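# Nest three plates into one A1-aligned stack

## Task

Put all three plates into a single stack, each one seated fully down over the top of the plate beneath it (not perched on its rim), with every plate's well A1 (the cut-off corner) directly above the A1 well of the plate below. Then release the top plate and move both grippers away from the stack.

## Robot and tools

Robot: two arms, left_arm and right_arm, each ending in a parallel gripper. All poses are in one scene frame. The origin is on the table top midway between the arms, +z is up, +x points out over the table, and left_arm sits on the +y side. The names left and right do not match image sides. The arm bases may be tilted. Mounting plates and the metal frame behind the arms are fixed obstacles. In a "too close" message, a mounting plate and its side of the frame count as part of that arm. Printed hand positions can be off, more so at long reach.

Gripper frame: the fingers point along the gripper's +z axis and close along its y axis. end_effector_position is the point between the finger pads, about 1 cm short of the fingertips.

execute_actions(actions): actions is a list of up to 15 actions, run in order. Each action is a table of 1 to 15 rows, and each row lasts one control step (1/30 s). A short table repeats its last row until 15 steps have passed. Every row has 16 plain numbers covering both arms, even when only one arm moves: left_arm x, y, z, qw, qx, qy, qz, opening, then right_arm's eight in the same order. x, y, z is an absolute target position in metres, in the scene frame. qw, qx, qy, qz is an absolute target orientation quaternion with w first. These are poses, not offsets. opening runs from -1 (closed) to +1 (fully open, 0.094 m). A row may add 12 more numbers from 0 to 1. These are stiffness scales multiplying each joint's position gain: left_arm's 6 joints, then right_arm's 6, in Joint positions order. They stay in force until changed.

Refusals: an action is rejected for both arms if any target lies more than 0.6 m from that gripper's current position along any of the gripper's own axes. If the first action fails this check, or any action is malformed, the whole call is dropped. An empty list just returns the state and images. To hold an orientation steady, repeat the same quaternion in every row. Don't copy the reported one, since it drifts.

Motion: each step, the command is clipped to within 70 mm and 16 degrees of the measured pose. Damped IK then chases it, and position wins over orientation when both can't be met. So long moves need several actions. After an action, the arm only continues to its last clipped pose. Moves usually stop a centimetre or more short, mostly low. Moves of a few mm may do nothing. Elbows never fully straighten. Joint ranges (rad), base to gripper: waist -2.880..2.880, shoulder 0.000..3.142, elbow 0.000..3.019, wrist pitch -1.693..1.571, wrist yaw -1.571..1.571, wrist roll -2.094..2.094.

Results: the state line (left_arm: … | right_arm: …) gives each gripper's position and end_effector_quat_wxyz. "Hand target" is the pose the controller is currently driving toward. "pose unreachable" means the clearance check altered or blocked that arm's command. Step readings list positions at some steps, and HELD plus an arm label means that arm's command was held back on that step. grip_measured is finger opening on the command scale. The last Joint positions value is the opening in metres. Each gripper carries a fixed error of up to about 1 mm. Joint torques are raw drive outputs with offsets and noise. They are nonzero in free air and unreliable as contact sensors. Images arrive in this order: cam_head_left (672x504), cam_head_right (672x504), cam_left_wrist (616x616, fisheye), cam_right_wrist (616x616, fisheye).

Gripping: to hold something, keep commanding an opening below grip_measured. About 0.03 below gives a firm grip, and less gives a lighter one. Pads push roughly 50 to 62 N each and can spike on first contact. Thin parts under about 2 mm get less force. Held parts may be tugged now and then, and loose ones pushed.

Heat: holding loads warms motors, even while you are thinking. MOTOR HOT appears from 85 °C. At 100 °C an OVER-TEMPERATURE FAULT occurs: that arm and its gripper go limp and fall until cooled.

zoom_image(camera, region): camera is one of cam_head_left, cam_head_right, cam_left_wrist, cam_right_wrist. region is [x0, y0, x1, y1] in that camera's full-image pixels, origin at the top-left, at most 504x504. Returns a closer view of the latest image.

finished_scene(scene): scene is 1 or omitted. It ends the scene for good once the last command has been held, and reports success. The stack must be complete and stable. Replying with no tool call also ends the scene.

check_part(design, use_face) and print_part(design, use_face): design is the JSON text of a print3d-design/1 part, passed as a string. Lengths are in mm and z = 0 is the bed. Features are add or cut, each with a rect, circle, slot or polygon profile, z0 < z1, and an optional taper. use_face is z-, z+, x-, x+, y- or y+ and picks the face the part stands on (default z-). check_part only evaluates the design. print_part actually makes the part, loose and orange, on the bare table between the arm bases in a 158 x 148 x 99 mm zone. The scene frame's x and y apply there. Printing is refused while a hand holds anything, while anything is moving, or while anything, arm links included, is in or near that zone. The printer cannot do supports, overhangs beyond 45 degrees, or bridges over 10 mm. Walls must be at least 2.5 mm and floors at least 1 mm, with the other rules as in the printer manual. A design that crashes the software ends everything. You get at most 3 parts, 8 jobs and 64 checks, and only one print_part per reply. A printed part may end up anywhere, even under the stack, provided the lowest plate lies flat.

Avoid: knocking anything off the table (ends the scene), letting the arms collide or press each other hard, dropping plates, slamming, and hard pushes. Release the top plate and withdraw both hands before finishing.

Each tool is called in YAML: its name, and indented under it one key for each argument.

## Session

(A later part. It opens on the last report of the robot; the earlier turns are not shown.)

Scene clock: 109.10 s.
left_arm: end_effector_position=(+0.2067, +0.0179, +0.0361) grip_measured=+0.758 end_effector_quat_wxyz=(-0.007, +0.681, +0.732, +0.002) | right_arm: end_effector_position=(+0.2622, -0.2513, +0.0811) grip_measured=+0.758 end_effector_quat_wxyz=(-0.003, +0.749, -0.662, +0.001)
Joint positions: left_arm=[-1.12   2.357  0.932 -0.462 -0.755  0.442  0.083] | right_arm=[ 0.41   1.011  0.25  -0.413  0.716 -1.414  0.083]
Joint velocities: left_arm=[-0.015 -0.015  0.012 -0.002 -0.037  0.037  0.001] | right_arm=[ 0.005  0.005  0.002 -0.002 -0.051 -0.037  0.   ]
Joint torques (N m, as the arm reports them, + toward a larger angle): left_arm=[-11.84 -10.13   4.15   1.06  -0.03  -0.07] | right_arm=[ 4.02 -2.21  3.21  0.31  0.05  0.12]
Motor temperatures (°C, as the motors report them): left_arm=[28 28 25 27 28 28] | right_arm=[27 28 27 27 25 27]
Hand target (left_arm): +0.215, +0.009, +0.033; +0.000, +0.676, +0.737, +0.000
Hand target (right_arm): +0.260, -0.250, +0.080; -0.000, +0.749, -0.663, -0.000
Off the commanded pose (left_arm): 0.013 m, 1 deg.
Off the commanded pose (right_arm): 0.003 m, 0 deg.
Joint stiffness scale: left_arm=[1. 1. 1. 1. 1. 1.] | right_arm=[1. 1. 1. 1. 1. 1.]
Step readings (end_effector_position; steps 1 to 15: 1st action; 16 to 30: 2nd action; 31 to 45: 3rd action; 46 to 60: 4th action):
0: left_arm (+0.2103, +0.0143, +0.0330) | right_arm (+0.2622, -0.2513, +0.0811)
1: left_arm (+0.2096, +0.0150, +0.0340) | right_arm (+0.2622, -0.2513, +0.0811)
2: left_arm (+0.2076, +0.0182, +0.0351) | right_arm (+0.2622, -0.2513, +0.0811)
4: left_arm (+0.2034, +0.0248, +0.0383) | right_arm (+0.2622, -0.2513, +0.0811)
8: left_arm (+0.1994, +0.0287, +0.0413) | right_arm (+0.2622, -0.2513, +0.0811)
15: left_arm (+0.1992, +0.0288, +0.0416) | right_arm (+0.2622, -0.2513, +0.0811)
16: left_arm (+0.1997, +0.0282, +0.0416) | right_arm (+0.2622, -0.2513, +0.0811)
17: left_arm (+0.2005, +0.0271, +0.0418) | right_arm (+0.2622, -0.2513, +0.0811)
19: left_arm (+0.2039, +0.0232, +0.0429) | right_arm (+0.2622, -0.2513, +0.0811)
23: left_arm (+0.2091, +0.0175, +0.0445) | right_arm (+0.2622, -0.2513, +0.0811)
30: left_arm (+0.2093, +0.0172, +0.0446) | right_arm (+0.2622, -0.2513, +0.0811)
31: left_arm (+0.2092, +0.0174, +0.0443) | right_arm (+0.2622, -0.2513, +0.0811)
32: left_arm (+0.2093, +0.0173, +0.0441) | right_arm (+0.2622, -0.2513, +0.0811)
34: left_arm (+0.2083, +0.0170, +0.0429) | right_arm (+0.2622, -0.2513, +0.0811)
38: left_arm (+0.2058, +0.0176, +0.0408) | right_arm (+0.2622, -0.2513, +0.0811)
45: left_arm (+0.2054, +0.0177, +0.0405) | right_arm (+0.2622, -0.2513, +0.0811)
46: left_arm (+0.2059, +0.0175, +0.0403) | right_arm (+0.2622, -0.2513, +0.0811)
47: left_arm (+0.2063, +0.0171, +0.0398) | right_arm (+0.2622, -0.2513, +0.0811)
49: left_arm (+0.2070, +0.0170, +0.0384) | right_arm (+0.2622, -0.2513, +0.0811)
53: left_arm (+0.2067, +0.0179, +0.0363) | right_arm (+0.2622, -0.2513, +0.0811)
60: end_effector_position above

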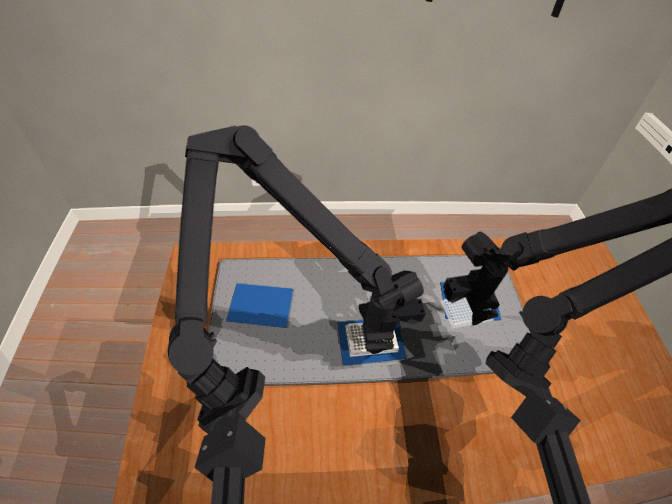

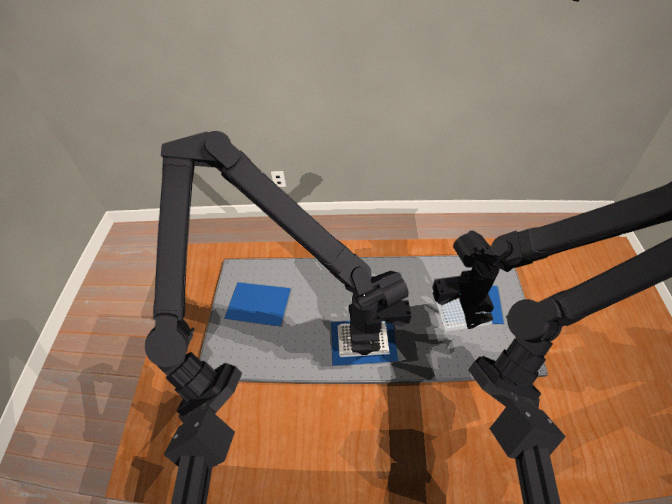

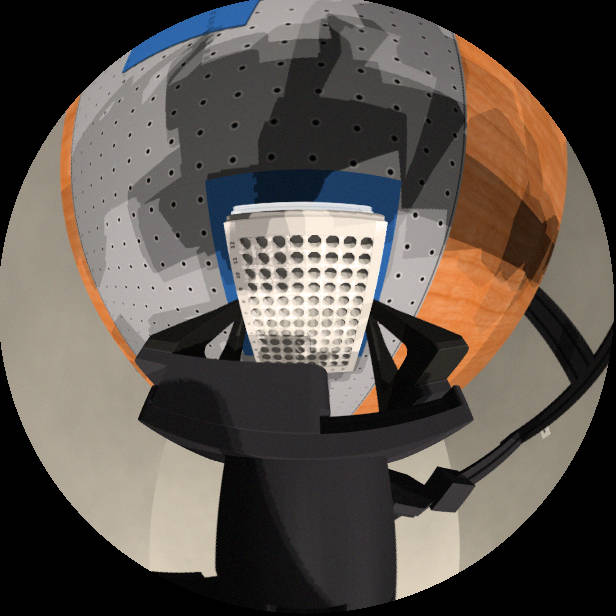

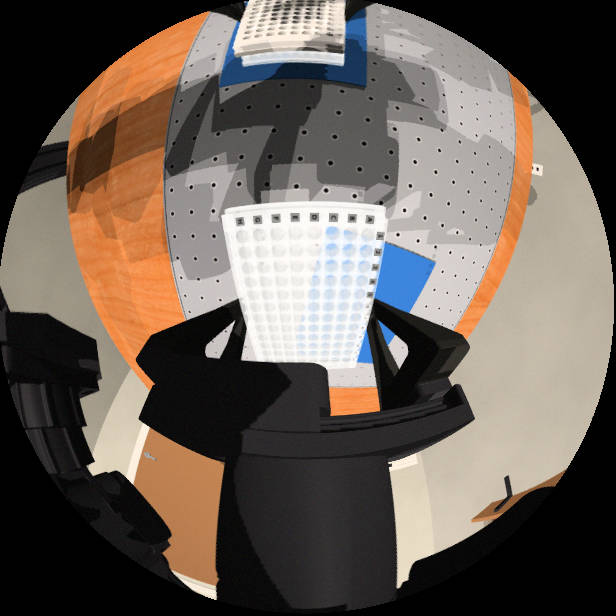

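execute_actions:
  actions:
    - [[0.217,0.0062,0.031,0,0.676,0.737,0,0.71,0.26,-0.25,0.08,0,-0.749,0.663,0,0.71]]
    - [[0.217,0.0062,0.028,0,0.676,0.737,0,0.71,0.26,-0.25,0.08,0,-0.749,0.663,0,0.71]]
    - [[0.217,0.0062,0.026,0,0.676,0.737,0,0.71,0.26,-0.25,0.08,0,-0.749,0.663,0,0.71]]

zoom_image:
  camera: "cam_left_wrist"
  region: [180, 150, 430, 320]

zoom_image:
  camera: "cam_right_wrist"
  region: [210, 0, 380, 100]

zoom_image:
  camera: "cam_head_left"
  region: [330, 305, 414, 375]

Scene clock: 116.33 s.
left_arm: end_effector_position=(+0.2088, +0.0143, +0.0323) grip_measured=+0.758 end_effector_quat_wxyz=(-0.005, +0.682, +0.731, +0.002) | right_arm: end_effector_position=(+0.2622, -0.2513, +0.0811) grip_measured=+0.758 end_effector_quat_wxyz=(-0.003, +0.749, -0.662, +0.001)
Joint positions: left_arm=[-1.113  2.368  0.942 -0.45  -0.758  0.456  0.083] | right_arm=[ 0.41   1.011  0.25  -0.413  0.716 -1.414  0.083]
Joint velocities: left_arm=[-0.005 -0.015  0.007 -0.007 -0.081 -0.007 -0.001] | right_arm=[-0.015 -0.005 -0.007  0.002  0.051 -0.051  0.   ]
Joint torques (N m, as the arm reports them, + toward a larger angle): left_arm=[-11.45  -9.5    4.25   1.2   -0.05  -0.01] | right_arm=[ 4.06 -2.18  3.3   0.33  0.01  0.13]
Motor temperatures (°C, as the motors report them): left_arm=[28 28 25 27 28 28] | right_arm=[27 28 27 27 25 27]
Hand target (left_arm): +0.217, +0.007, +0.026; -0.000, +0.676, +0.737, +0.000
Hand target (right_arm): +0.260, -0.250, +0.080; -0.000, +0.749, -0.663, -0.000
Off the commanded pose (left_arm): 0.013 m, 1 deg.
Off the commanded pose (right_arm): 0.003 m, 0 deg.
Joint stiffness scale: left_arm=[1. 1. 1. 1. 1. 1.] | right_arm=[1. 1. 1. 1. 1. 1.]
Step readings (end_effector_position; steps 1 to 15: 1st action; 16 to 30: 2nd action; 31 to 45: 3rd action):
0: left_arm (+0.2067, +0.0179, +0.0361) | right_arm (+0.2622, -0.2513, +0.0811)
1: left_arm (+0.2067, +0.0178, +0.0360) | right_arm (+0.2622, -0.2513, +0.0811)
2: left_arm (+0.2070, +0.0174, +0.0357) | right_arm (+0.2622, -0.2513, +0.0811)
4: left_arm (+0.2076, +0.0160, +0.0352) | right_arm (+0.2622, -0.2513, +0.0811)
8: left_arm (+0.2081, +0.0150, +0.0345) | right_arm (+0.2622, -0.2513, +0.0811)
15: left_arm (+0.2081, +0.0150, +0.0345) | right_arm (+0.2622, -0.2513, +0.0811)
16: left_arm (+0.2084, +0.0149, +0.0344) | right_arm (+0.2622, -0.2513, +0.0811)
17: left_arm (+0.2085, +0.0145, +0.0341) | right_arm (+0.2622, -0.2513, +0.0811)
19: left_arm (+0.2088, +0.0143, +0.0330) | right_arm (+0.2622, -0.2513, +0.0811)
23: left_arm (+0.2087, +0.0145, +0.0323) | right_arm (+0.2622, -0.2513, +0.0811)
30: left_arm (+0.2087, +0.0145, +0.0323) | right_arm (+0.2622, -0.2513, +0.0811)
31: left_arm (+0.2088, +0.0144, +0.0323) | right_arm (+0.2622, -0.2513, +0.0811)
32: left_arm (+0.2088, +0.0143, +0.0323) | right_arm (+0.2622, -0.2513, +0.0811)
34: left_arm (+0.2088, +0.0143, +0.0323) | right_arm (+0.2622, -0.2513, +0.0811)
38: left_arm (+0.2088, +0.0143, +0.0323) | right_arm (+0.2622, -0.2513, +0.0811)
45: end_effector_position above

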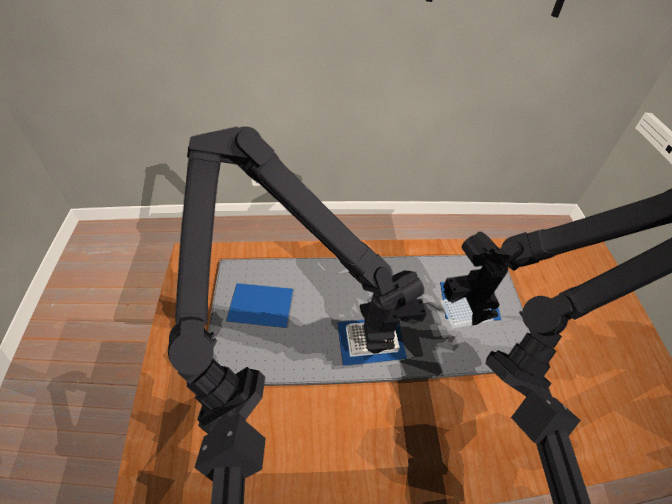

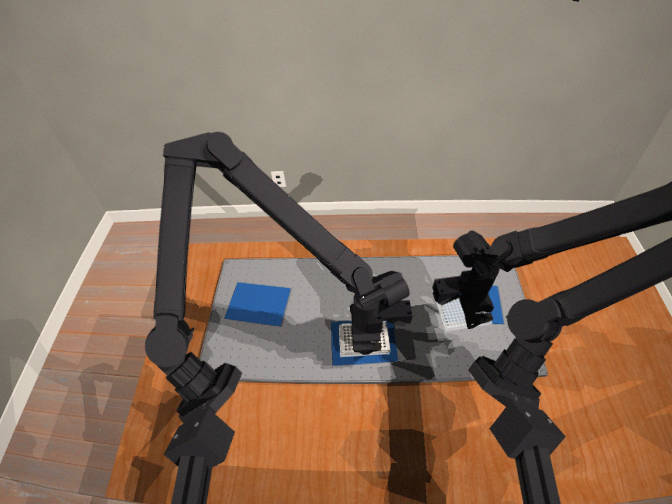

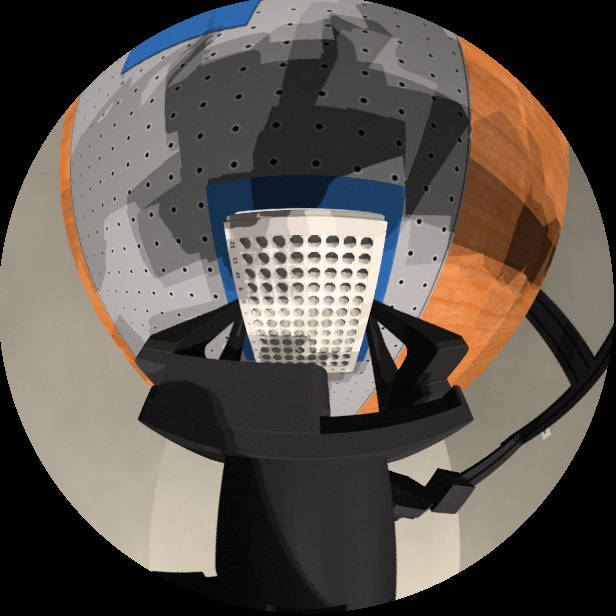

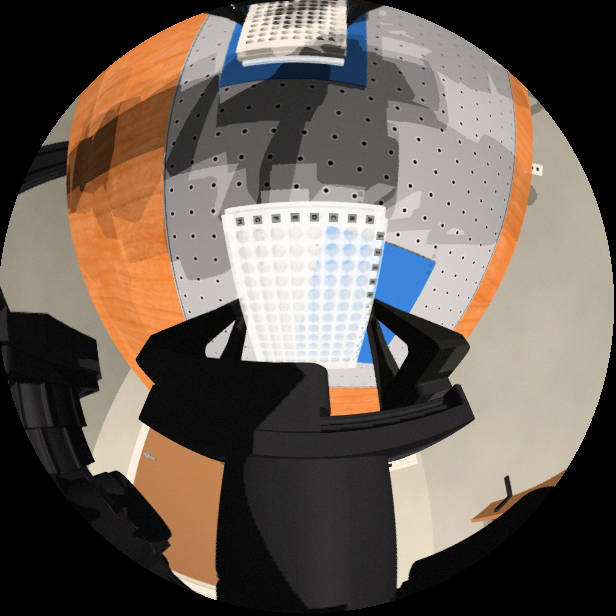

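Region (180, 150, 430, 320) of cam_left_wrist's 616x616 image, scaled by 2.016, with more detail than that image has; it fills the top 343 rows of this view, and the rest is white.

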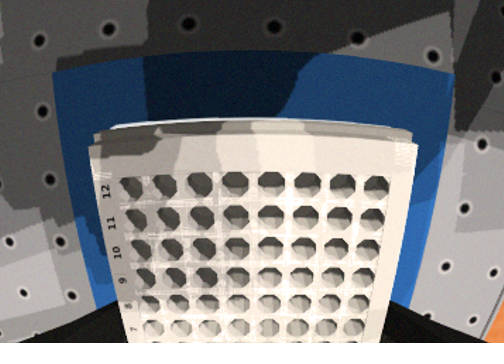

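Region (210, 0, 380, 100) of cam_right_wrist's 616x616 image, scaled by 2.965, with more detail than that image has; it fills the top 296 rows of this view, and the rest is white.

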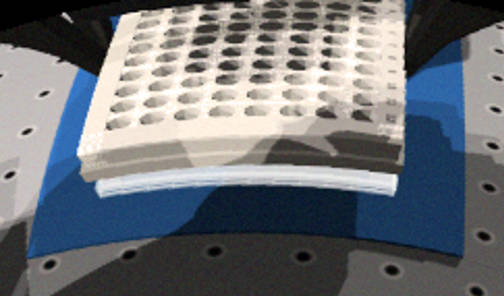

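Region (330, 305, 414, 375) of cam_head_left's 672x504 image, scaled by 6.000, with more detail than that image has.

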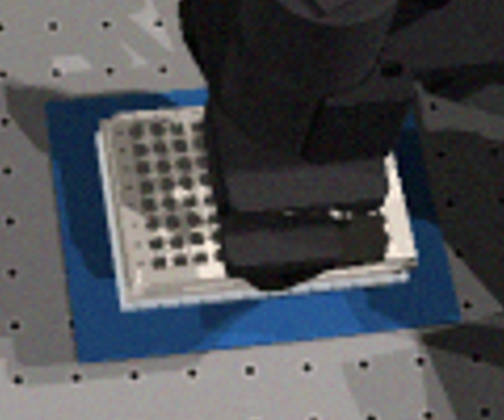

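Likely needs ~+1 mm in y. Creep.

execute_actions:
  actions:
    - [[0.214,0.013,0.026,0,0.68,0.733,0,0.71,0.26,-0.25,0.08,0,-0.749,0.663,0,0.71]]
    - [[0.212,0.017,0.026,0,0.68,0.733,0,0.71,0.26,-0.25,0.08,0,-0.749,0.663,0,0.71]]
    - [[0.210,0.020,0.026,0,0.68,0.733,0,0.71,0.26,-0.25,0.08,0,-0.749,0.663,0,0.71]]
    - [[0.209,0.023,0.026,0,0.68,0.733,0,0.71,0.26,-0.25,0.08,0,-0.749,0.663,0,0.71]]

zoom_image:
  camera: "cam_left_wrist"
  region: [180, 150, 430, 320]

zoom_image:
  camera: "cam_right_wrist"
  region: [210, 0, 380, 100]

zoom_image:
  camera: "cam_head_left"
  region: [330, 305, 414, 375]

Scene clock: 125.43 s.
left_arm: end_effector_position=(+0.2087, +0.0146, +0.0319) grip_measured=+0.758 end_effector_quat_wxyz=(+0.006, +0.682, +0.731, -0.001) | right_arm: end_effector_position=(+0.2622, -0.2513, +0.0811) grip_measured=+0.758 end_effector_quat_wxyz=(-0.003, +0.749, -0.662, +0.001)
Joint positions: left_arm=[-1.113  2.361  0.922 -0.405 -0.759  0.48   0.083] | right_arm=[ 0.41   1.011  0.25  -0.413  0.716 -1.414  0.083]
Joint velocities: left_arm=[ 0.005 -0.005 -0.002 -0.002  0.051  0.007 -0.   ] | right_arm=[ 0.005  0.005  0.002 -0.027 -0.007  0.037  0.001]
Joint torques (N m, as the arm reports them, + toward a larger angle): left_arm=[-10.59 -10.95   1.26   0.92  -0.03  -0.08] | right_arm=[ 4.19 -2.02  3.27  0.33  0.02  0.13]
Motor temperatures (°C, as the motors report them): left_arm=[28 28 25 27 28 28] | right_arm=[27 28 27 27 25 27]
Hand target (left_arm): +0.209, +0.023, +0.026; -0.000, +0.680, +0.733, -0.000
Hand target (right_arm): +0.260, -0.250, +0.080; -0.000, +0.749, -0.663, -0.000
Off the commanded pose (left_arm): 0.010 m, 1 deg.
Off the commanded pose (right_arm): 0.003 m, 0 deg.
Joint stiffness scale: left_arm=[1. 1. 1. 1. 1. 1.] | right_arm=[1. 1. 1. 1. 1. 1.]
Step readings (end_effector_position; steps 1 to 15: 1st action; 16 to 30: 2nd action; 31 to 45: 3rd action; 46 to 60: 4th action):
0: left_arm (+0.2088, +0.0143, +0.0323) | right_arm (+0.2622, -0.2513, +0.0811)
1: left_arm (+0.2091, +0.0140, +0.0323) | right_arm (+0.2622, -0.2513, +0.0811)
2: left_arm (+0.2093, +0.0137, +0.0321) | right_arm (+0.2622, -0.2513, +0.0811)
4: left_arm (+0.2095, +0.0133, +0.0321) | right_arm (+0.2622, -0.2513, +0.0811)
8: left_arm (+0.2096, +0.0131, +0.0321) | right_arm (+0.2622, -0.2513, +0.0811)
15: left_arm (+0.2097, +0.0129, +0.0321) | right_arm (+0.2622, -0.2513, +0.0811)
16: left_arm (+0.2093, +0.0132, +0.0319) | right_arm (+0.2622, -0.2513, +0.0811)
17: left_arm (+0.2090, +0.0135, +0.0316) | right_arm (+0.2622, -0.2513, +0.0811)
19: left_arm (+0.2092, +0.0134, +0.0316) | right_arm (+0.2622, -0.2513, +0.0811)
23: left_arm (+0.2092, +0.0133, +0.0316) | right_arm (+0.2622, -0.2513, +0.0811)
30: left_arm (+0.2091, +0.0135, +0.0316) | right_arm (+0.2622, -0.2513, +0.0811)
31: left_arm (+0.2089, +0.0137, +0.0316) | right_arm (+0.2622, -0.2513, +0.0811)
32: left_arm (+0.2090, +0.0138, +0.0317) | right_arm (+0.2622, -0.2513, +0.0811)
34: left_arm (+0.2091, +0.0138, +0.0318) | right_arm (+0.2622, -0.2513, +0.0811)
38: left_arm (+0.2090, +0.0138, +0.0317) | right_arm (+0.2622, -0.2513, +0.0811)
45: left_arm (+0.2090, +0.0138, +0.0317) | right_arm (+0.2622, -0.2513, +0.0811)
46: left_arm (+0.2088, +0.0140, +0.0317) | right_arm (+0.2622, -0.2513, +0.0811)
47: left_arm (+0.2089, +0.0142, +0.0318) | right_arm (+0.2622, -0.2513, +0.0811)
49: left_arm (+0.2088, +0.0146, +0.0319) | right_arm (+0.2622, -0.2513, +0.0811)
53: left_arm (+0.2087, +0.0146, +0.0319) | right_arm (+0.2622, -0.2513, +0.0811)
60: end_effector_position above

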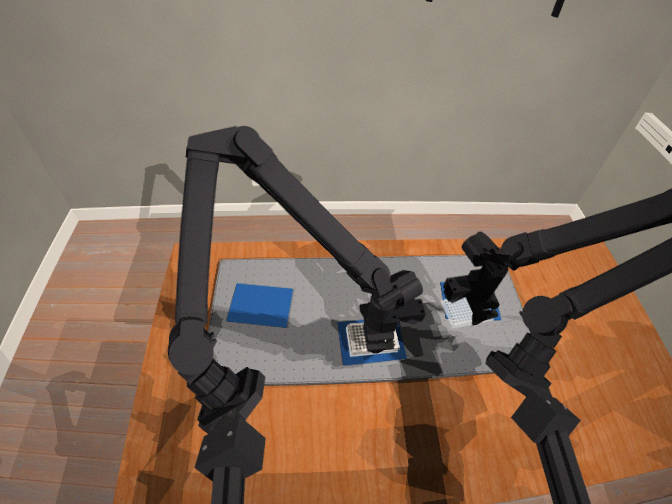

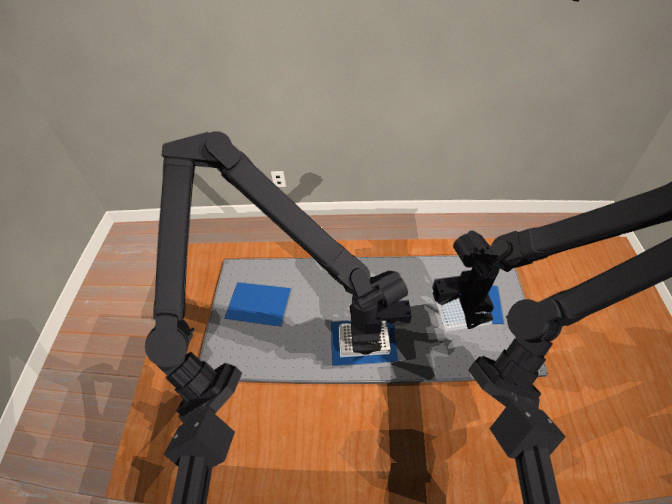

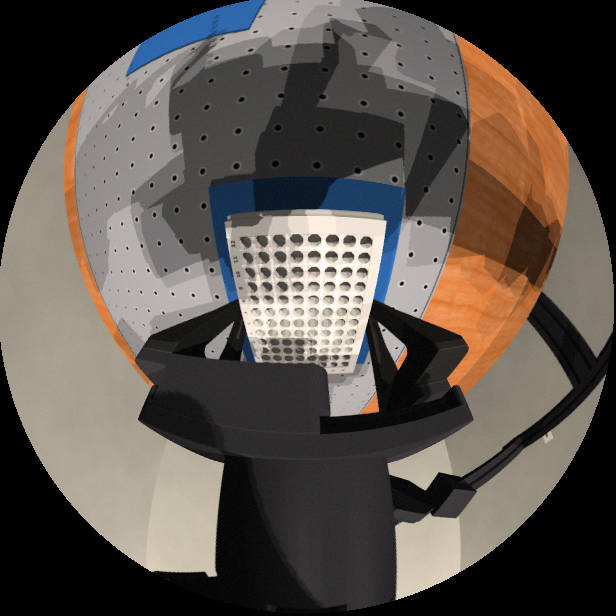

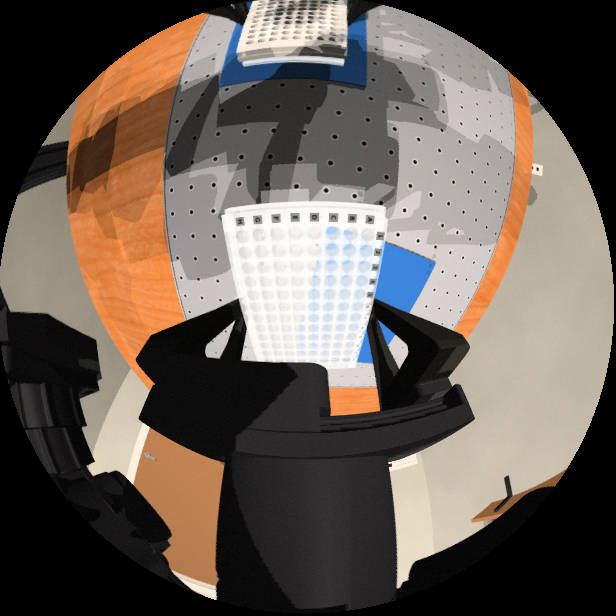

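Region (180, 150, 430, 320) of cam_left_wrist's 616x616 image, scaled by 2.016, with more detail than that image has; it fills the top 343 rows of this view, and the rest is white.

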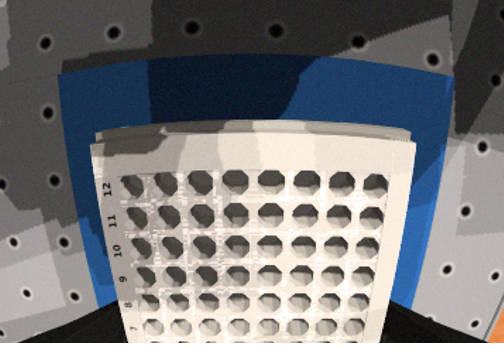

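Region (210, 0, 380, 100) of cam_right_wrist's 616x616 image, scaled by 2.965, with more detail than that image has; it fills the top 296 rows of this view, and the rest is white.

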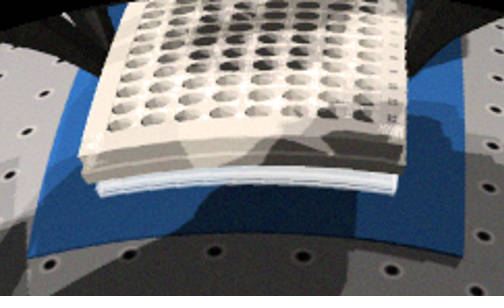

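Region (330, 305, 414, 375) of cam_head_left's 672x504 image, scaled by 6.000, with more detail than that image has.

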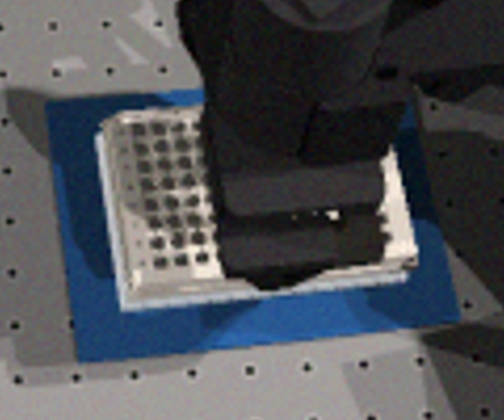

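The -y end seems dropped in; continue +y.

execute_actions:
  actions:
    - [[0.208,0.026,0.027,0,0.68,0.733,0,0.71,0.26,-0.25,0.08,0,-0.749,0.663,0,0.71]]
    - [[0.207,0.029,0.027,0,0.68,0.733,0,0.71,0.26,-0.25,0.08,0,-0.749,0.663,0,0.71]]
    - [[0.206,0.032,0.027,0,0.68,0.733,0,0.71,0.26,-0.25,0.08,0,-0.749,0.663,0,0.71]]

zoom_image:
  camera: "cam_right_wrist"
  region: [210, 0, 380, 100]

zoom_image:
  camera: "cam_head_left"
  region: [330, 305, 414, 375]

Scene clock: 133.37 s.
left_arm: end_effector_position=(+0.2038, +0.0233, +0.0319) grip_measured=+0.758 end_effector_quat_wxyz=(+0.006, +0.682, +0.731, -0.001) | right_arm: end_effector_position=(+0.2622, -0.2513, +0.0811) grip_measured=+0.758 end_effector_quat_wxyz=(-0.003, +0.749, -0.662, +0.001)
Joint positions: left_arm=[-1.112  2.349  0.892 -0.387 -0.759  0.48   0.083] | right_arm=[ 0.41   1.011  0.25  -0.413  0.716 -1.414  0.083]
Joint velocities: left_arm=[-0.015 -0.005  0.002 -0.012 -0.051  0.037 -0.   ] | right_arm=[-0.005 -0.015 -0.007 -0.007  0.007 -0.037 -0.   ]
Joint torques (N m, as the arm reports them, + toward a larger angle): left_arm=[-10.65 -10.71   1.25   0.81  -0.06  -0.08] | right_arm=[ 4.18 -2.18  3.21  0.36  0.02  0.12]
Motor temperatures (°C, as the motors report them): left_arm=[28 28 25 27 28 28] | right_arm=[27 28 27 27 25 27]
Hand target (left_arm): +0.206, +0.032, +0.027; +0.000, +0.680, +0.733, -0.000
Hand target (right_arm): +0.260, -0.250, +0.080; -0.000, +0.749, -0.663, -0.000
Off the commanded pose (left_arm): 0.010 m, 1 deg.
Off the commanded pose (right_arm): 0.003 m, 0 deg.
Joint stiffness scale: left_arm=[1. 1. 1. 1. 1. 1.] | right_arm=[1. 1. 1. 1. 1. 1.]
Step readings (end_effector_position; steps 1 to 15: 1st action; 16 to 30: 2nd action; 31 to 45: 3rd action):
0: left_arm (+0.2087, +0.0146, +0.0319) | right_arm (+0.2622, -0.2513, +0.0811)
1: left_arm (+0.2086, +0.0148, +0.0319) | right_arm (+0.2622, -0.2513, +0.0811)
2: left_arm (+0.2085, +0.0153, +0.0321) | right_arm (+0.2622, -0.2513, +0.0811)
4: left_arm (+0.2071, +0.0175, +0.0317) | right_arm (+0.2622, -0.2513, +0.0811)
8: left_arm (+0.2069, +0.0178, +0.0317) | right_arm (+0.2622, -0.2513, +0.0811)
15: left_arm (+0.2069, +0.0178, +0.0317) | right_arm (+0.2622, -0.2513, +0.0811)
16: left_arm (+0.2067, +0.0181, +0.0317) | right_arm (+0.2622, -0.2513, +0.0811)
17: left_arm (+0.2065, +0.0183, +0.0317) | right_arm (+0.2622, -0.2513, +0.0811)
19: left_arm (+0.2060, +0.0195, +0.0319) | right_arm (+0.2622, -0.2513, +0.0811)
23: left_arm (+0.2055, +0.0203, +0.0319) | right_arm (+0.2622, -0.2513, +0.0811)
30: left_arm (+0.2055, +0.0203, +0.0319) | right_arm (+0.2622, -0.2513, +0.0811)
31: left_arm (+0.2052, +0.0206, +0.0318) | right_arm (+0.2622, -0.2513, +0.0811)
32: left_arm (+0.2051, +0.0210, +0.0318) | right_arm (+0.2622, -0.2513, +0.0811)
34: left_arm (+0.2042, +0.0225, +0.0319) | right_arm (+0.2622, -0.2513, +0.0811)
38: left_arm (+0.2038, +0.0233, +0.0319) | right_arm (+0.2622, -0.2513, +0.0811)
45: end_effector_position above

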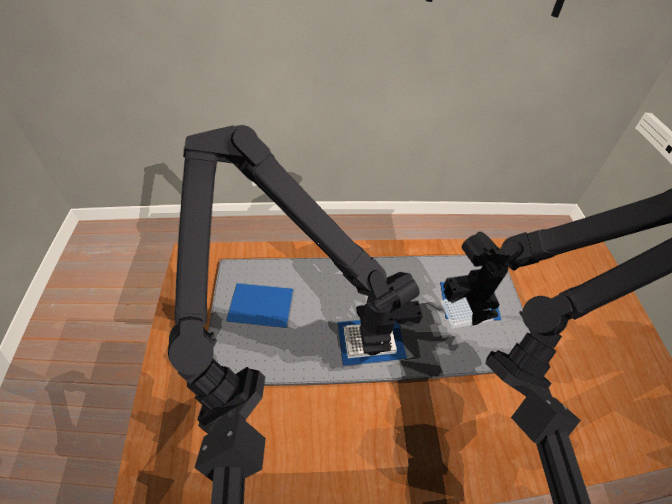

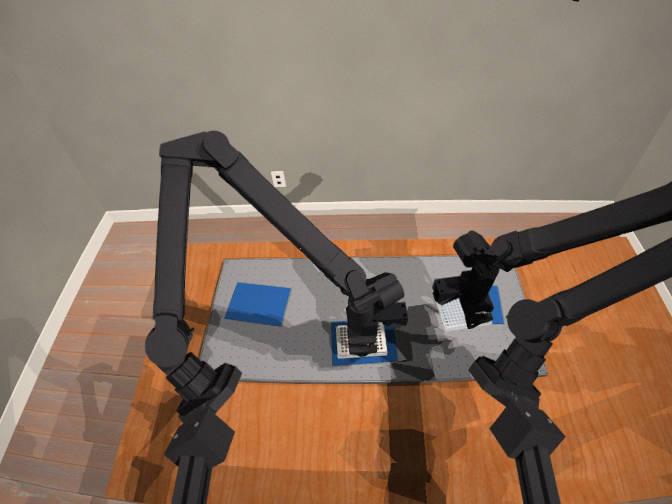

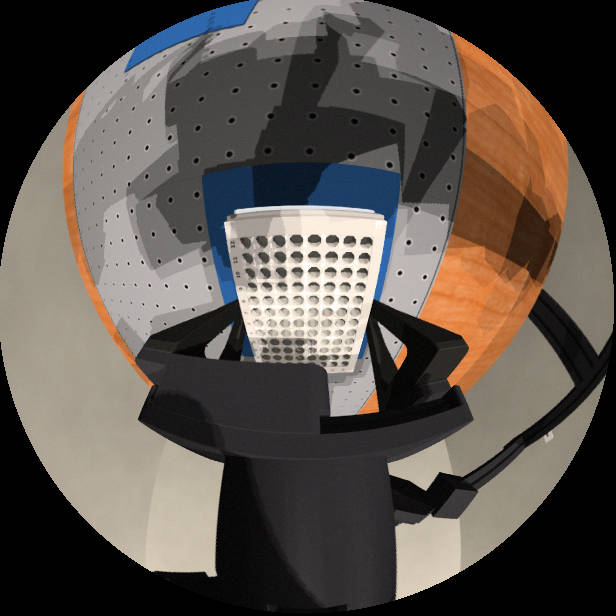

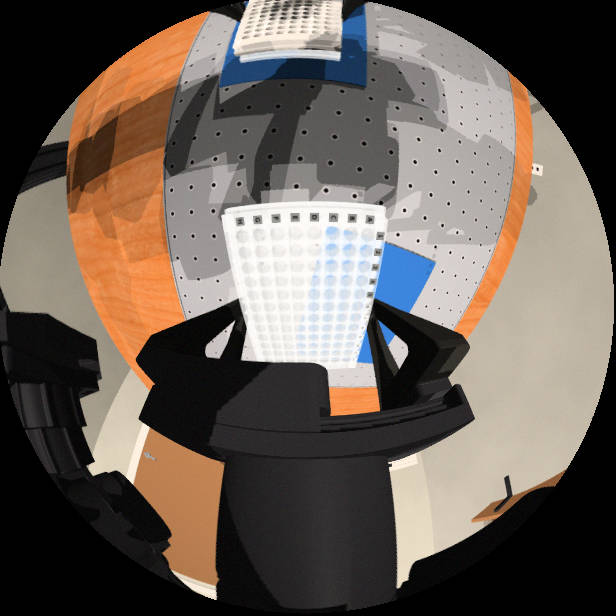

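Region (210, 0, 380, 100) of cam_right_wrist's 616x616 image, scaled by 2.965, with more detail than that image has; it fills the top 296 rows of this view, and the rest is white.

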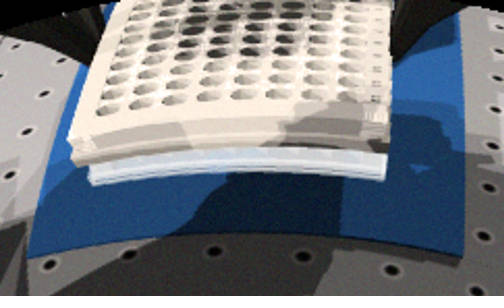

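Region (330, 305, 414, 375) of cam_head_left's 672x504 image, scaled by 6.000, with more detail than that image has.

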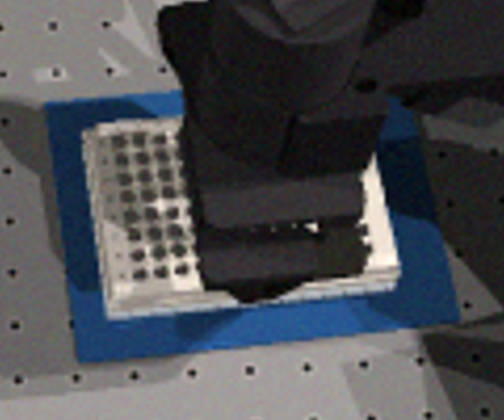

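execute_actions:
  actions:
    - [[0.205,0.028,0.029,0,0.68,0.733,0,1,0.26,-0.25,0.08,0,-0.749,0.663,0,0.71]]
    - [[0.208,0.022,0.06,0,0.68,0.733,0,1,0.26,-0.25,0.08,0,-0.749,0.663,0,0.71]]
    - [[0.208,0.04,0.09,0,0.68,0.733,0,1,0.26,-0.25,0.08,0,-0.749,0.663,0,0.71]]
    - [[0.21,0.12,0.09,0,0.68,0.733,0,1,0.25,-0.2,0.085,0,-0.731,0.682,0,0.71]]
    - [[0.21,0.2,0.09,0,0.68,0.733,0,1,0.23,-0.15,0.085,0,-0.731,0.682,0,0.71]]
    - [[0.21,0.27,0.09,0,0.68,0.733,0,1,0.23,-0.15,0.085,0,-0.731,0.682,0,0.71]]

zoom_image:
  camera: "cam_left_wrist"
  region: [210, 0, 430, 130]

zoom_image:
  camera: "cam_head_left"
  region: [330, 305, 414, 375]

Scene clock: 143.57 s.
left_arm: end_effector_position=(+0.2075, +0.2719, +0.0919) grip_measured=+1.000 end_effector_quat_wxyz=(-0.001, +0.674, +0.739, +0.002) | right_arm: end_effector_position=(+0.2188, -0.1555, +0.0833) grip_measured=+0.758 end_effector_quat_wxyz=(+0.008, +0.745, -0.667, -0.002)
Joint positions: left_arm=[-0.847  1.479  0.316 -0.438 -0.803  0.813  0.094] | right_arm=[ 0.795  1.497  0.337 -0.408  0.796 -0.857  0.083]
Joint velocities: left_arm=[-0.005 -0.005 -0.012 -0.002 -0.007  0.154  0.   ] | right_arm=[ 0.005 -0.005  0.017 -0.002 -0.066  0.037  0.   ]
Joint torques (N m, as the arm reports them, + toward a larger angle): left_arm=[-6.13 -3.91  2.9   0.69  0.29 -0.03] | right_arm=[ 6.24 -4.85  4.53  0.36  0.08  0.12]
Motor temperatures (°C, as the motors report them): left_arm=[28 28 25 27 28 28] | right_arm=[27 28 27 27 25 27]
Hand target (left_arm): +0.211, +0.270, +0.091; +0.001, +0.680, +0.733, -0.000
Hand target (right_arm): +0.230, -0.150, +0.085; +0.000, +0.731, -0.682, +0.000
Off the commanded pose (left_arm): 0.004 m, 1 deg.
Off the commanded pose (right_arm): 0.013 m, 2 deg.
Joint stiffness scale: left_arm=[1. 1. 1. 1. 1. 1.] | right_arm=[1. 1. 1. 1. 1. 1.]
Step readings (end_effector_position; steps 1 to 15: 1st action; 16 to 30: 2nd action; 31 to 45: 3rd action; 46 to 60: 4th action; 61 to 75: 5th action; 76 to 90: 6th action):
0: left_arm (+0.2038, +0.0233, +0.0319) | right_arm (+0.2622, -0.2513, +0.0811)
1: left_arm (+0.2038, +0.0233, +0.0319) | right_arm (+0.2622, -0.2513, +0.0811)
2: left_arm (+0.2039, +0.0233, +0.0318) | right_arm (+0.2622, -0.2513, +0.0811)
4: left_arm (+0.2032, +0.0242, +0.0315) | right_arm (+0.2622, -0.2513, +0.0811)
8: left_arm (+0.2032, +0.0242, +0.0315) | right_arm (+0.2622, -0.2513, +0.0811)
15: left_arm (+0.2032, +0.0242, +0.0315) | right_arm (+0.2622, -0.2513, +0.0811)
16: left_arm (+0.2017, +0.0255, +0.0323) | right_arm (+0.2622, -0.2513, +0.0811)
17: left_arm (+0.1996, +0.0290, +0.0339) | right_arm (+0.2622, -0.2513, +0.0811)
19: left_arm (+0.1978, +0.0332, +0.0386) | right_arm (+0.2622, -0.2513, +0.0811)
23: left_arm (+0.1984, +0.0338, +0.0452) | right_arm (+0.2622, -0.2513, +0.0811)
30: left_arm (+0.1985, +0.0345, +0.0459) | right_arm (+0.2622, -0.2513, +0.0811)
31: left_arm (+0.1976, +0.0355, +0.0475) | right_arm (+0.2622, -0.2513, +0.0811)
32: left_arm (+0.1966, +0.0389, +0.0508) | right_arm (+0.2622, -0.2513, +0.0811)
34: left_arm (+0.1976, +0.0448, +0.0614) | right_arm (+0.2622, -0.2513, +0.0811)
38: left_arm (+0.2075, +0.0431, +0.0802) | right_arm (+0.2622, -0.2513, +0.0811)
45: left_arm (+0.2092, +0.0435, +0.0832) | right_arm (+0.2622, -0.2513, +0.0811)
46: left_arm (+0.2085, +0.0483, +0.0825) | right_arm (+0.2619, -0.2502, +0.0817)
47: left_arm (+0.2063, +0.0594, +0.0823) | right_arm (+0.2603, -0.2417, +0.0839)
49: left_arm (+0.1974, +0.0960, +0.0828) | right_arm (+0.2517, -0.2189, +0.0879)
53: left_arm (+0.1965, +0.1307, +0.0868) | right_arm (+0.2341, -0.2028, +0.0836)
60: left_arm (+0.2024, +0.1274, +0.0898) | right_arm (+0.2367, -0.2022, +0.0829)
61: left_arm (+0.2029, +0.1319, +0.0889) | right_arm (+0.2368, -0.1998, +0.0835)
62: left_arm (+0.2025, +0.1426, +0.0877) | right_arm (+0.2353, -0.1910, +0.0855)
64: left_arm (+0.1972, +0.1766, +0.0856) | right_arm (+0.2282, -0.1704, +0.0883)
68: left_arm (+0.1992, +0.2087, +0.0883) | right_arm (+0.2183, -0.1548, +0.0839)
75: left_arm (+0.2050, +0.2058, +0.0910) | right_arm (+0.2184, -0.1551, +0.0833)
76: left_arm (+0.2049, +0.2105, +0.0900) | right_arm (+0.2186, -0.1553, +0.0833)
77: left_arm (+0.2047, +0.2209, +0.0884) | right_arm (+0.2187, -0.1554, +0.0833)
79: left_arm (+0.1999, +0.2496, +0.0857) | right_arm (+0.2187, -0.1555, +0.0833)
83: left_arm (+0.2039, +0.2733, +0.0896) | right_arm (+0.2187, -0.1555, +0.0833)
90: end_effector_position above

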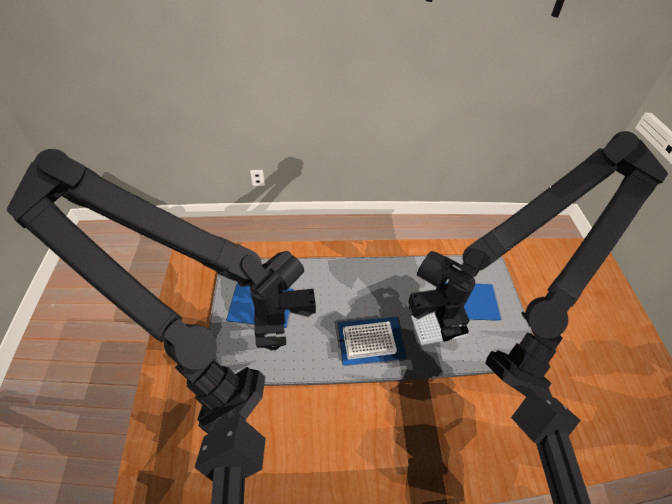

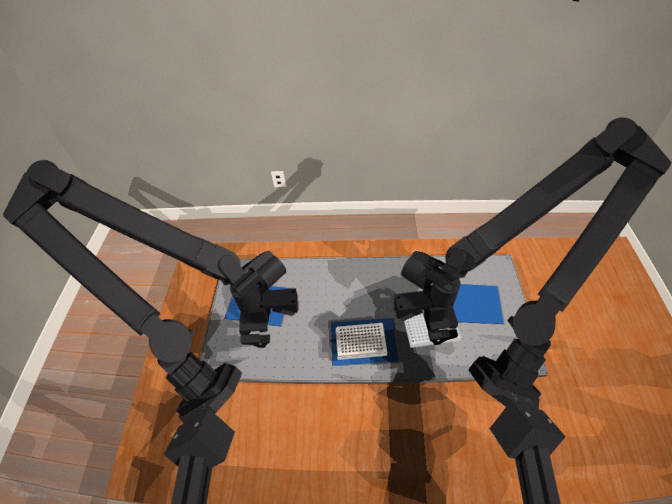

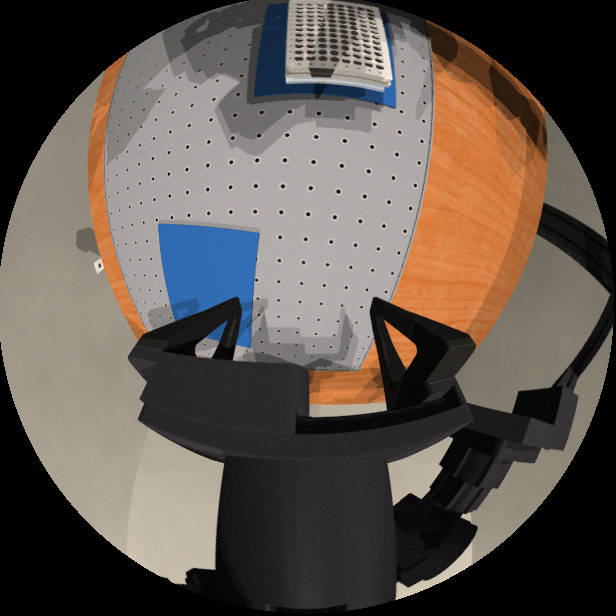

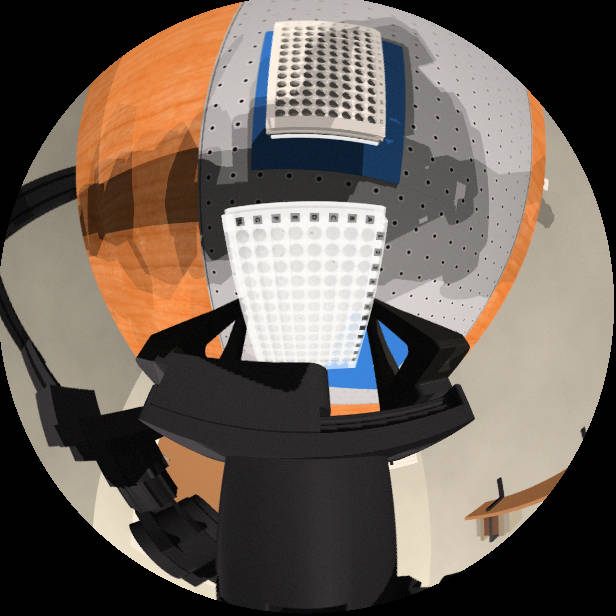

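Region (210, 0, 430, 130) of cam_left_wrist's 616x616 image, scaled by 2.291, with more detail than that image has; it fills the top 298 rows of this view, and the rest is white.

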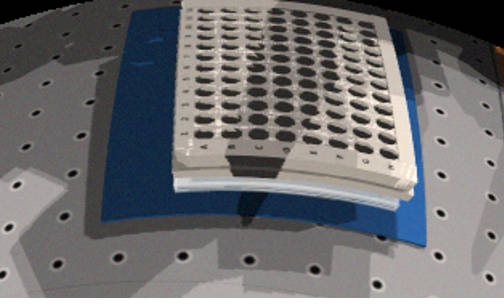

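Region (330, 305, 414, 375) of cam_head_left's 672x504 image, scaled by 6.000, with more detail than that image has.

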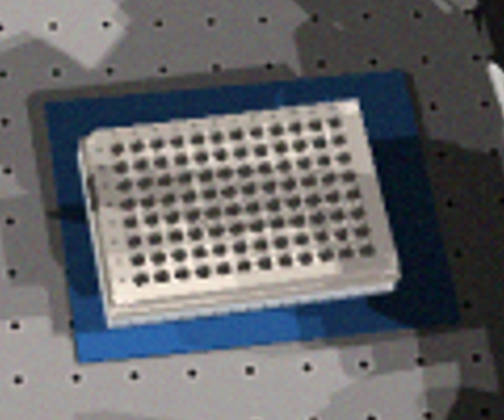

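Nested; the stack turned slightly together.

execute_actions:
  actions:
    - [[0.2,0.29,0.09,0,0.68,0.733,0,1,0.225,-0.09,0.085,0,-0.735,0.678,0,0.71]]
    - [[0.2,0.29,0.09,0,0.68,0.733,0,1,0.22,-0.03,0.085,0,-0.735,0.678,0,0.71]]
    - [[0.2,0.29,0.09,0,0.68,0.733,0,1,0.215,0.01,0.08,0,-0.735,0.678,0,0.71]]
    - [[0.2,0.29,0.09,0,0.68,0.733,0,1,0.215,0.012,0.065,0,-0.735,0.678,0,0.71]]

zoom_image:
  camera: "cam_right_wrist"
  region: [180, 130, 430, 320]

zoom_image:
  camera: "cam_head_left"
  region: [330, 305, 414, 375]

Scene clock: 150.37 s.
left_arm: end_effector_position=(+0.1958, +0.2900, +0.0905) grip_measured=+1.000 end_effector_quat_wxyz=(-0.003, +0.684, +0.729, +0.001) | right_arm: end_effector_position=(+0.2115, +0.0086, +0.0732) grip_measured=+0.758 end_effector_quat_wxyz=(-0.003, +0.737, -0.676, -0.001)
Joint positions: left_arm=[-0.814  1.403  0.262 -0.433 -0.803  0.883  0.094] | right_arm=[ 1.023  2.028  0.721 -0.462  0.78  -0.532  0.083]
Joint velocities: left_arm=[ 0.005  0.005 -0.017  0.012 -0.007 -0.007  0.   ] | right_arm=[-0.005 -0.005 -0.002 -0.017  0.007 -0.037  0.001]
Joint torques (N m, as the arm reports them, + toward a larger angle): left_arm=[-4.48 -5.01  2.68  0.87  0.24 -0.04] | right_arm=[10.53 -7.64  4.66  0.97  0.09 -0.23]
Motor temperatures (°C, as the motors report them): left_arm=[28 28 25 27 28 28] | right_arm=[28 28 27 27 25 27]
Hand target (left_arm): +0.200, +0.290, +0.090; +0.000, +0.680, +0.733, +0.000
Hand target (right_arm): +0.215, +0.012, +0.065; +0.000, +0.735, -0.678, +0.000
Off the commanded pose (left_arm): 0.004 m, 1 deg.
Off the commanded pose (right_arm): 0.010 m, 0 deg.
Joint stiffness scale: left_arm=[1. 1. 1. 1. 1. 1.] | right_arm=[1. 1. 1. 1. 1. 1.]
Step readings (end_effector_position; steps 1 to 15: 1st action; 16 to 30: 2nd action; 31 to 45: 3rd action; 46 to 60: 4th action):
0: left_arm (+0.2074, +0.2719, +0.0919) | right_arm (+0.2188, -0.1555, +0.0833)
1: left_arm (+0.2063, +0.2731, +0.0915) | right_arm (+0.2188, -0.1524, +0.0837)
2: left_arm (+0.2045, +0.2761, +0.0910) | right_arm (+0.2179, -0.1437, +0.0848)
4: left_arm (+0.1986, +0.2843, +0.0901) | right_arm (+0.2182, -0.1185, +0.0865)
8: left_arm (+0.1957, +0.2900, +0.0904) | right_arm (+0.2228, -0.0883, +0.0848)
15: left_arm (+0.1958, +0.2900, +0.0905) | right_arm (+0.2236, -0.0871, +0.0848)
16: left_arm (+0.1958, +0.2900, +0.0905) | right_arm (+0.2232, -0.0847, +0.0851)
17: left_arm (+0.1958, +0.2900, +0.0905) | right_arm (+0.2221, -0.0780, +0.0854)
19: left_arm (+0.1958, +0.2900, +0.0905) | right_arm (+0.2200, -0.0560, +0.0853)
23: left_arm (+0.1958, +0.2900, +0.0905) | right_arm (+0.2193, -0.0287, +0.0841)
30: left_arm (+0.1958, +0.2900, +0.0905) | right_arm (+0.2187, -0.0297, +0.0840)
31: left_arm (+0.1958, +0.2900, +0.0905) | right_arm (+0.2184, -0.0282, +0.0839)
32: left_arm (+0.1958, +0.2900, +0.0905) | right_arm (+0.2179, -0.0240, +0.0830)
34: left_arm (+0.1958, +0.2900, +0.0905) | right_arm (+0.2169, -0.0099, +0.0804)
38: left_arm (+0.1958, +0.2900, +0.0905) | right_arm (+0.2157, +0.0063, +0.0779)
45: left_arm (+0.1958, +0.2900, +0.0905) | right_arm (+0.2152, +0.0056, +0.0779)
46: left_arm (+0.1958, +0.2900, +0.0905) | right_arm (+0.2153, +0.0062, +0.0777)
47: left_arm (+0.1958, +0.2900, +0.0905) | right_arm (+0.2152, +0.0072, +0.0772)
49: left_arm (+0.1958, +0.2900, +0.0905) | right_arm (+0.2141, +0.0085, +0.0756)
53: left_arm (+0.1958, +0.2900, +0.0905) | right_arm (+0.2115, +0.0084, +0.0733)
60: end_effector_position above

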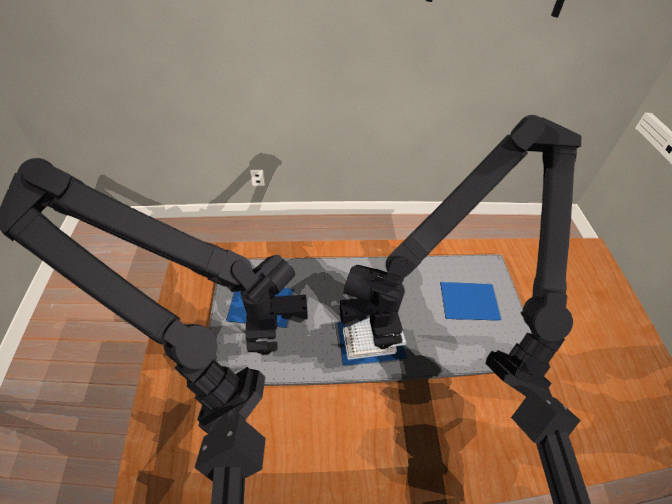

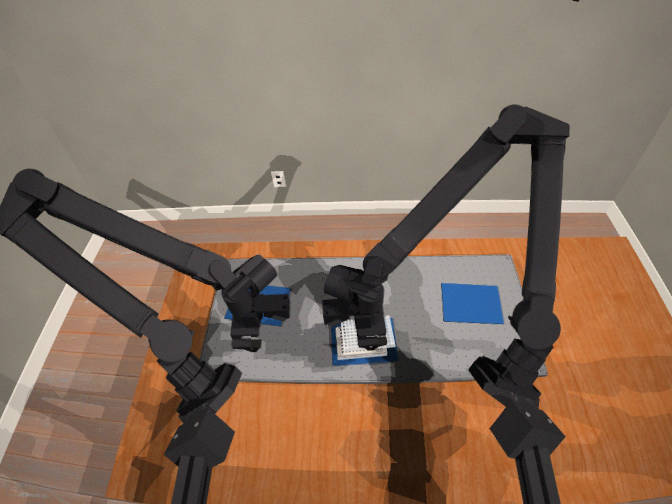

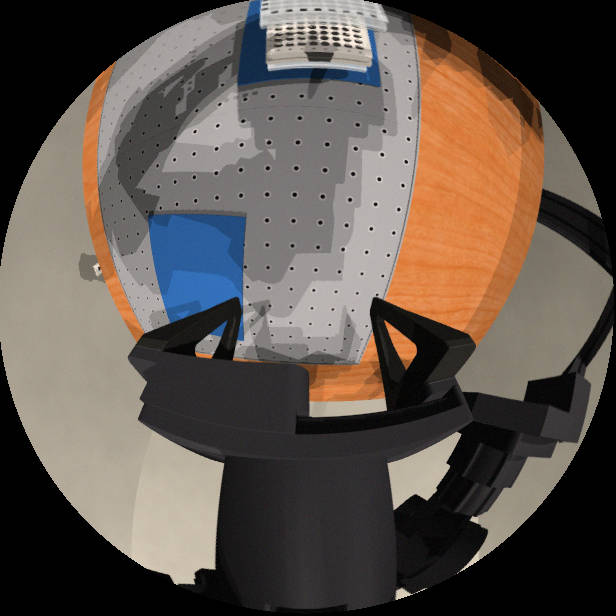

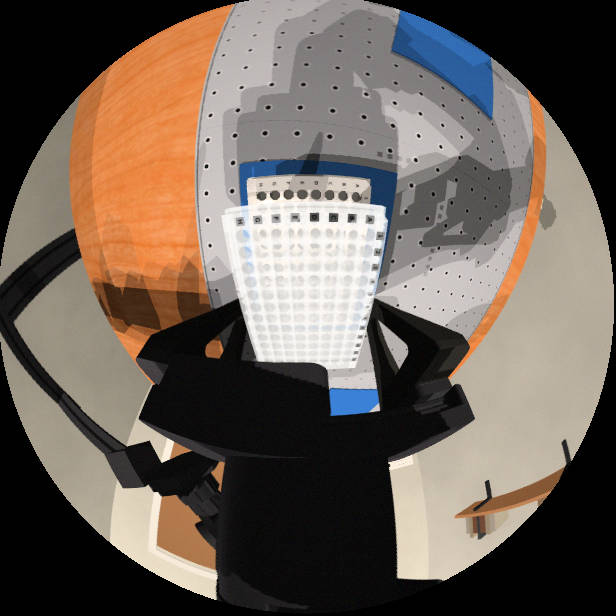

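Region (180, 130, 430, 320) of cam_right_wrist's 616x616 image, scaled by 2.016, with more detail than that image has; it fills the top 383 rows of this view, and the rest is white.

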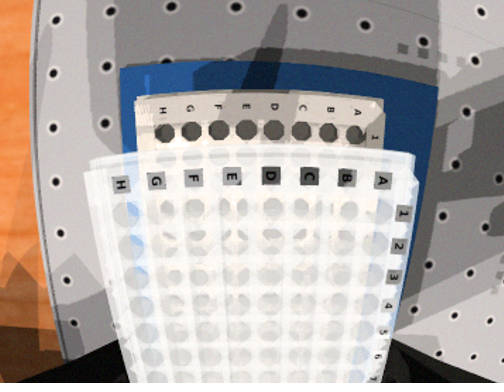

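Region (330, 305, 414, 375) of cam_head_left's 672x504 image, scaled by 6.000, with more detail than that image has.

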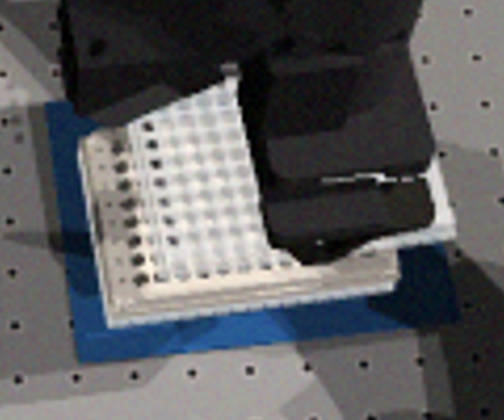

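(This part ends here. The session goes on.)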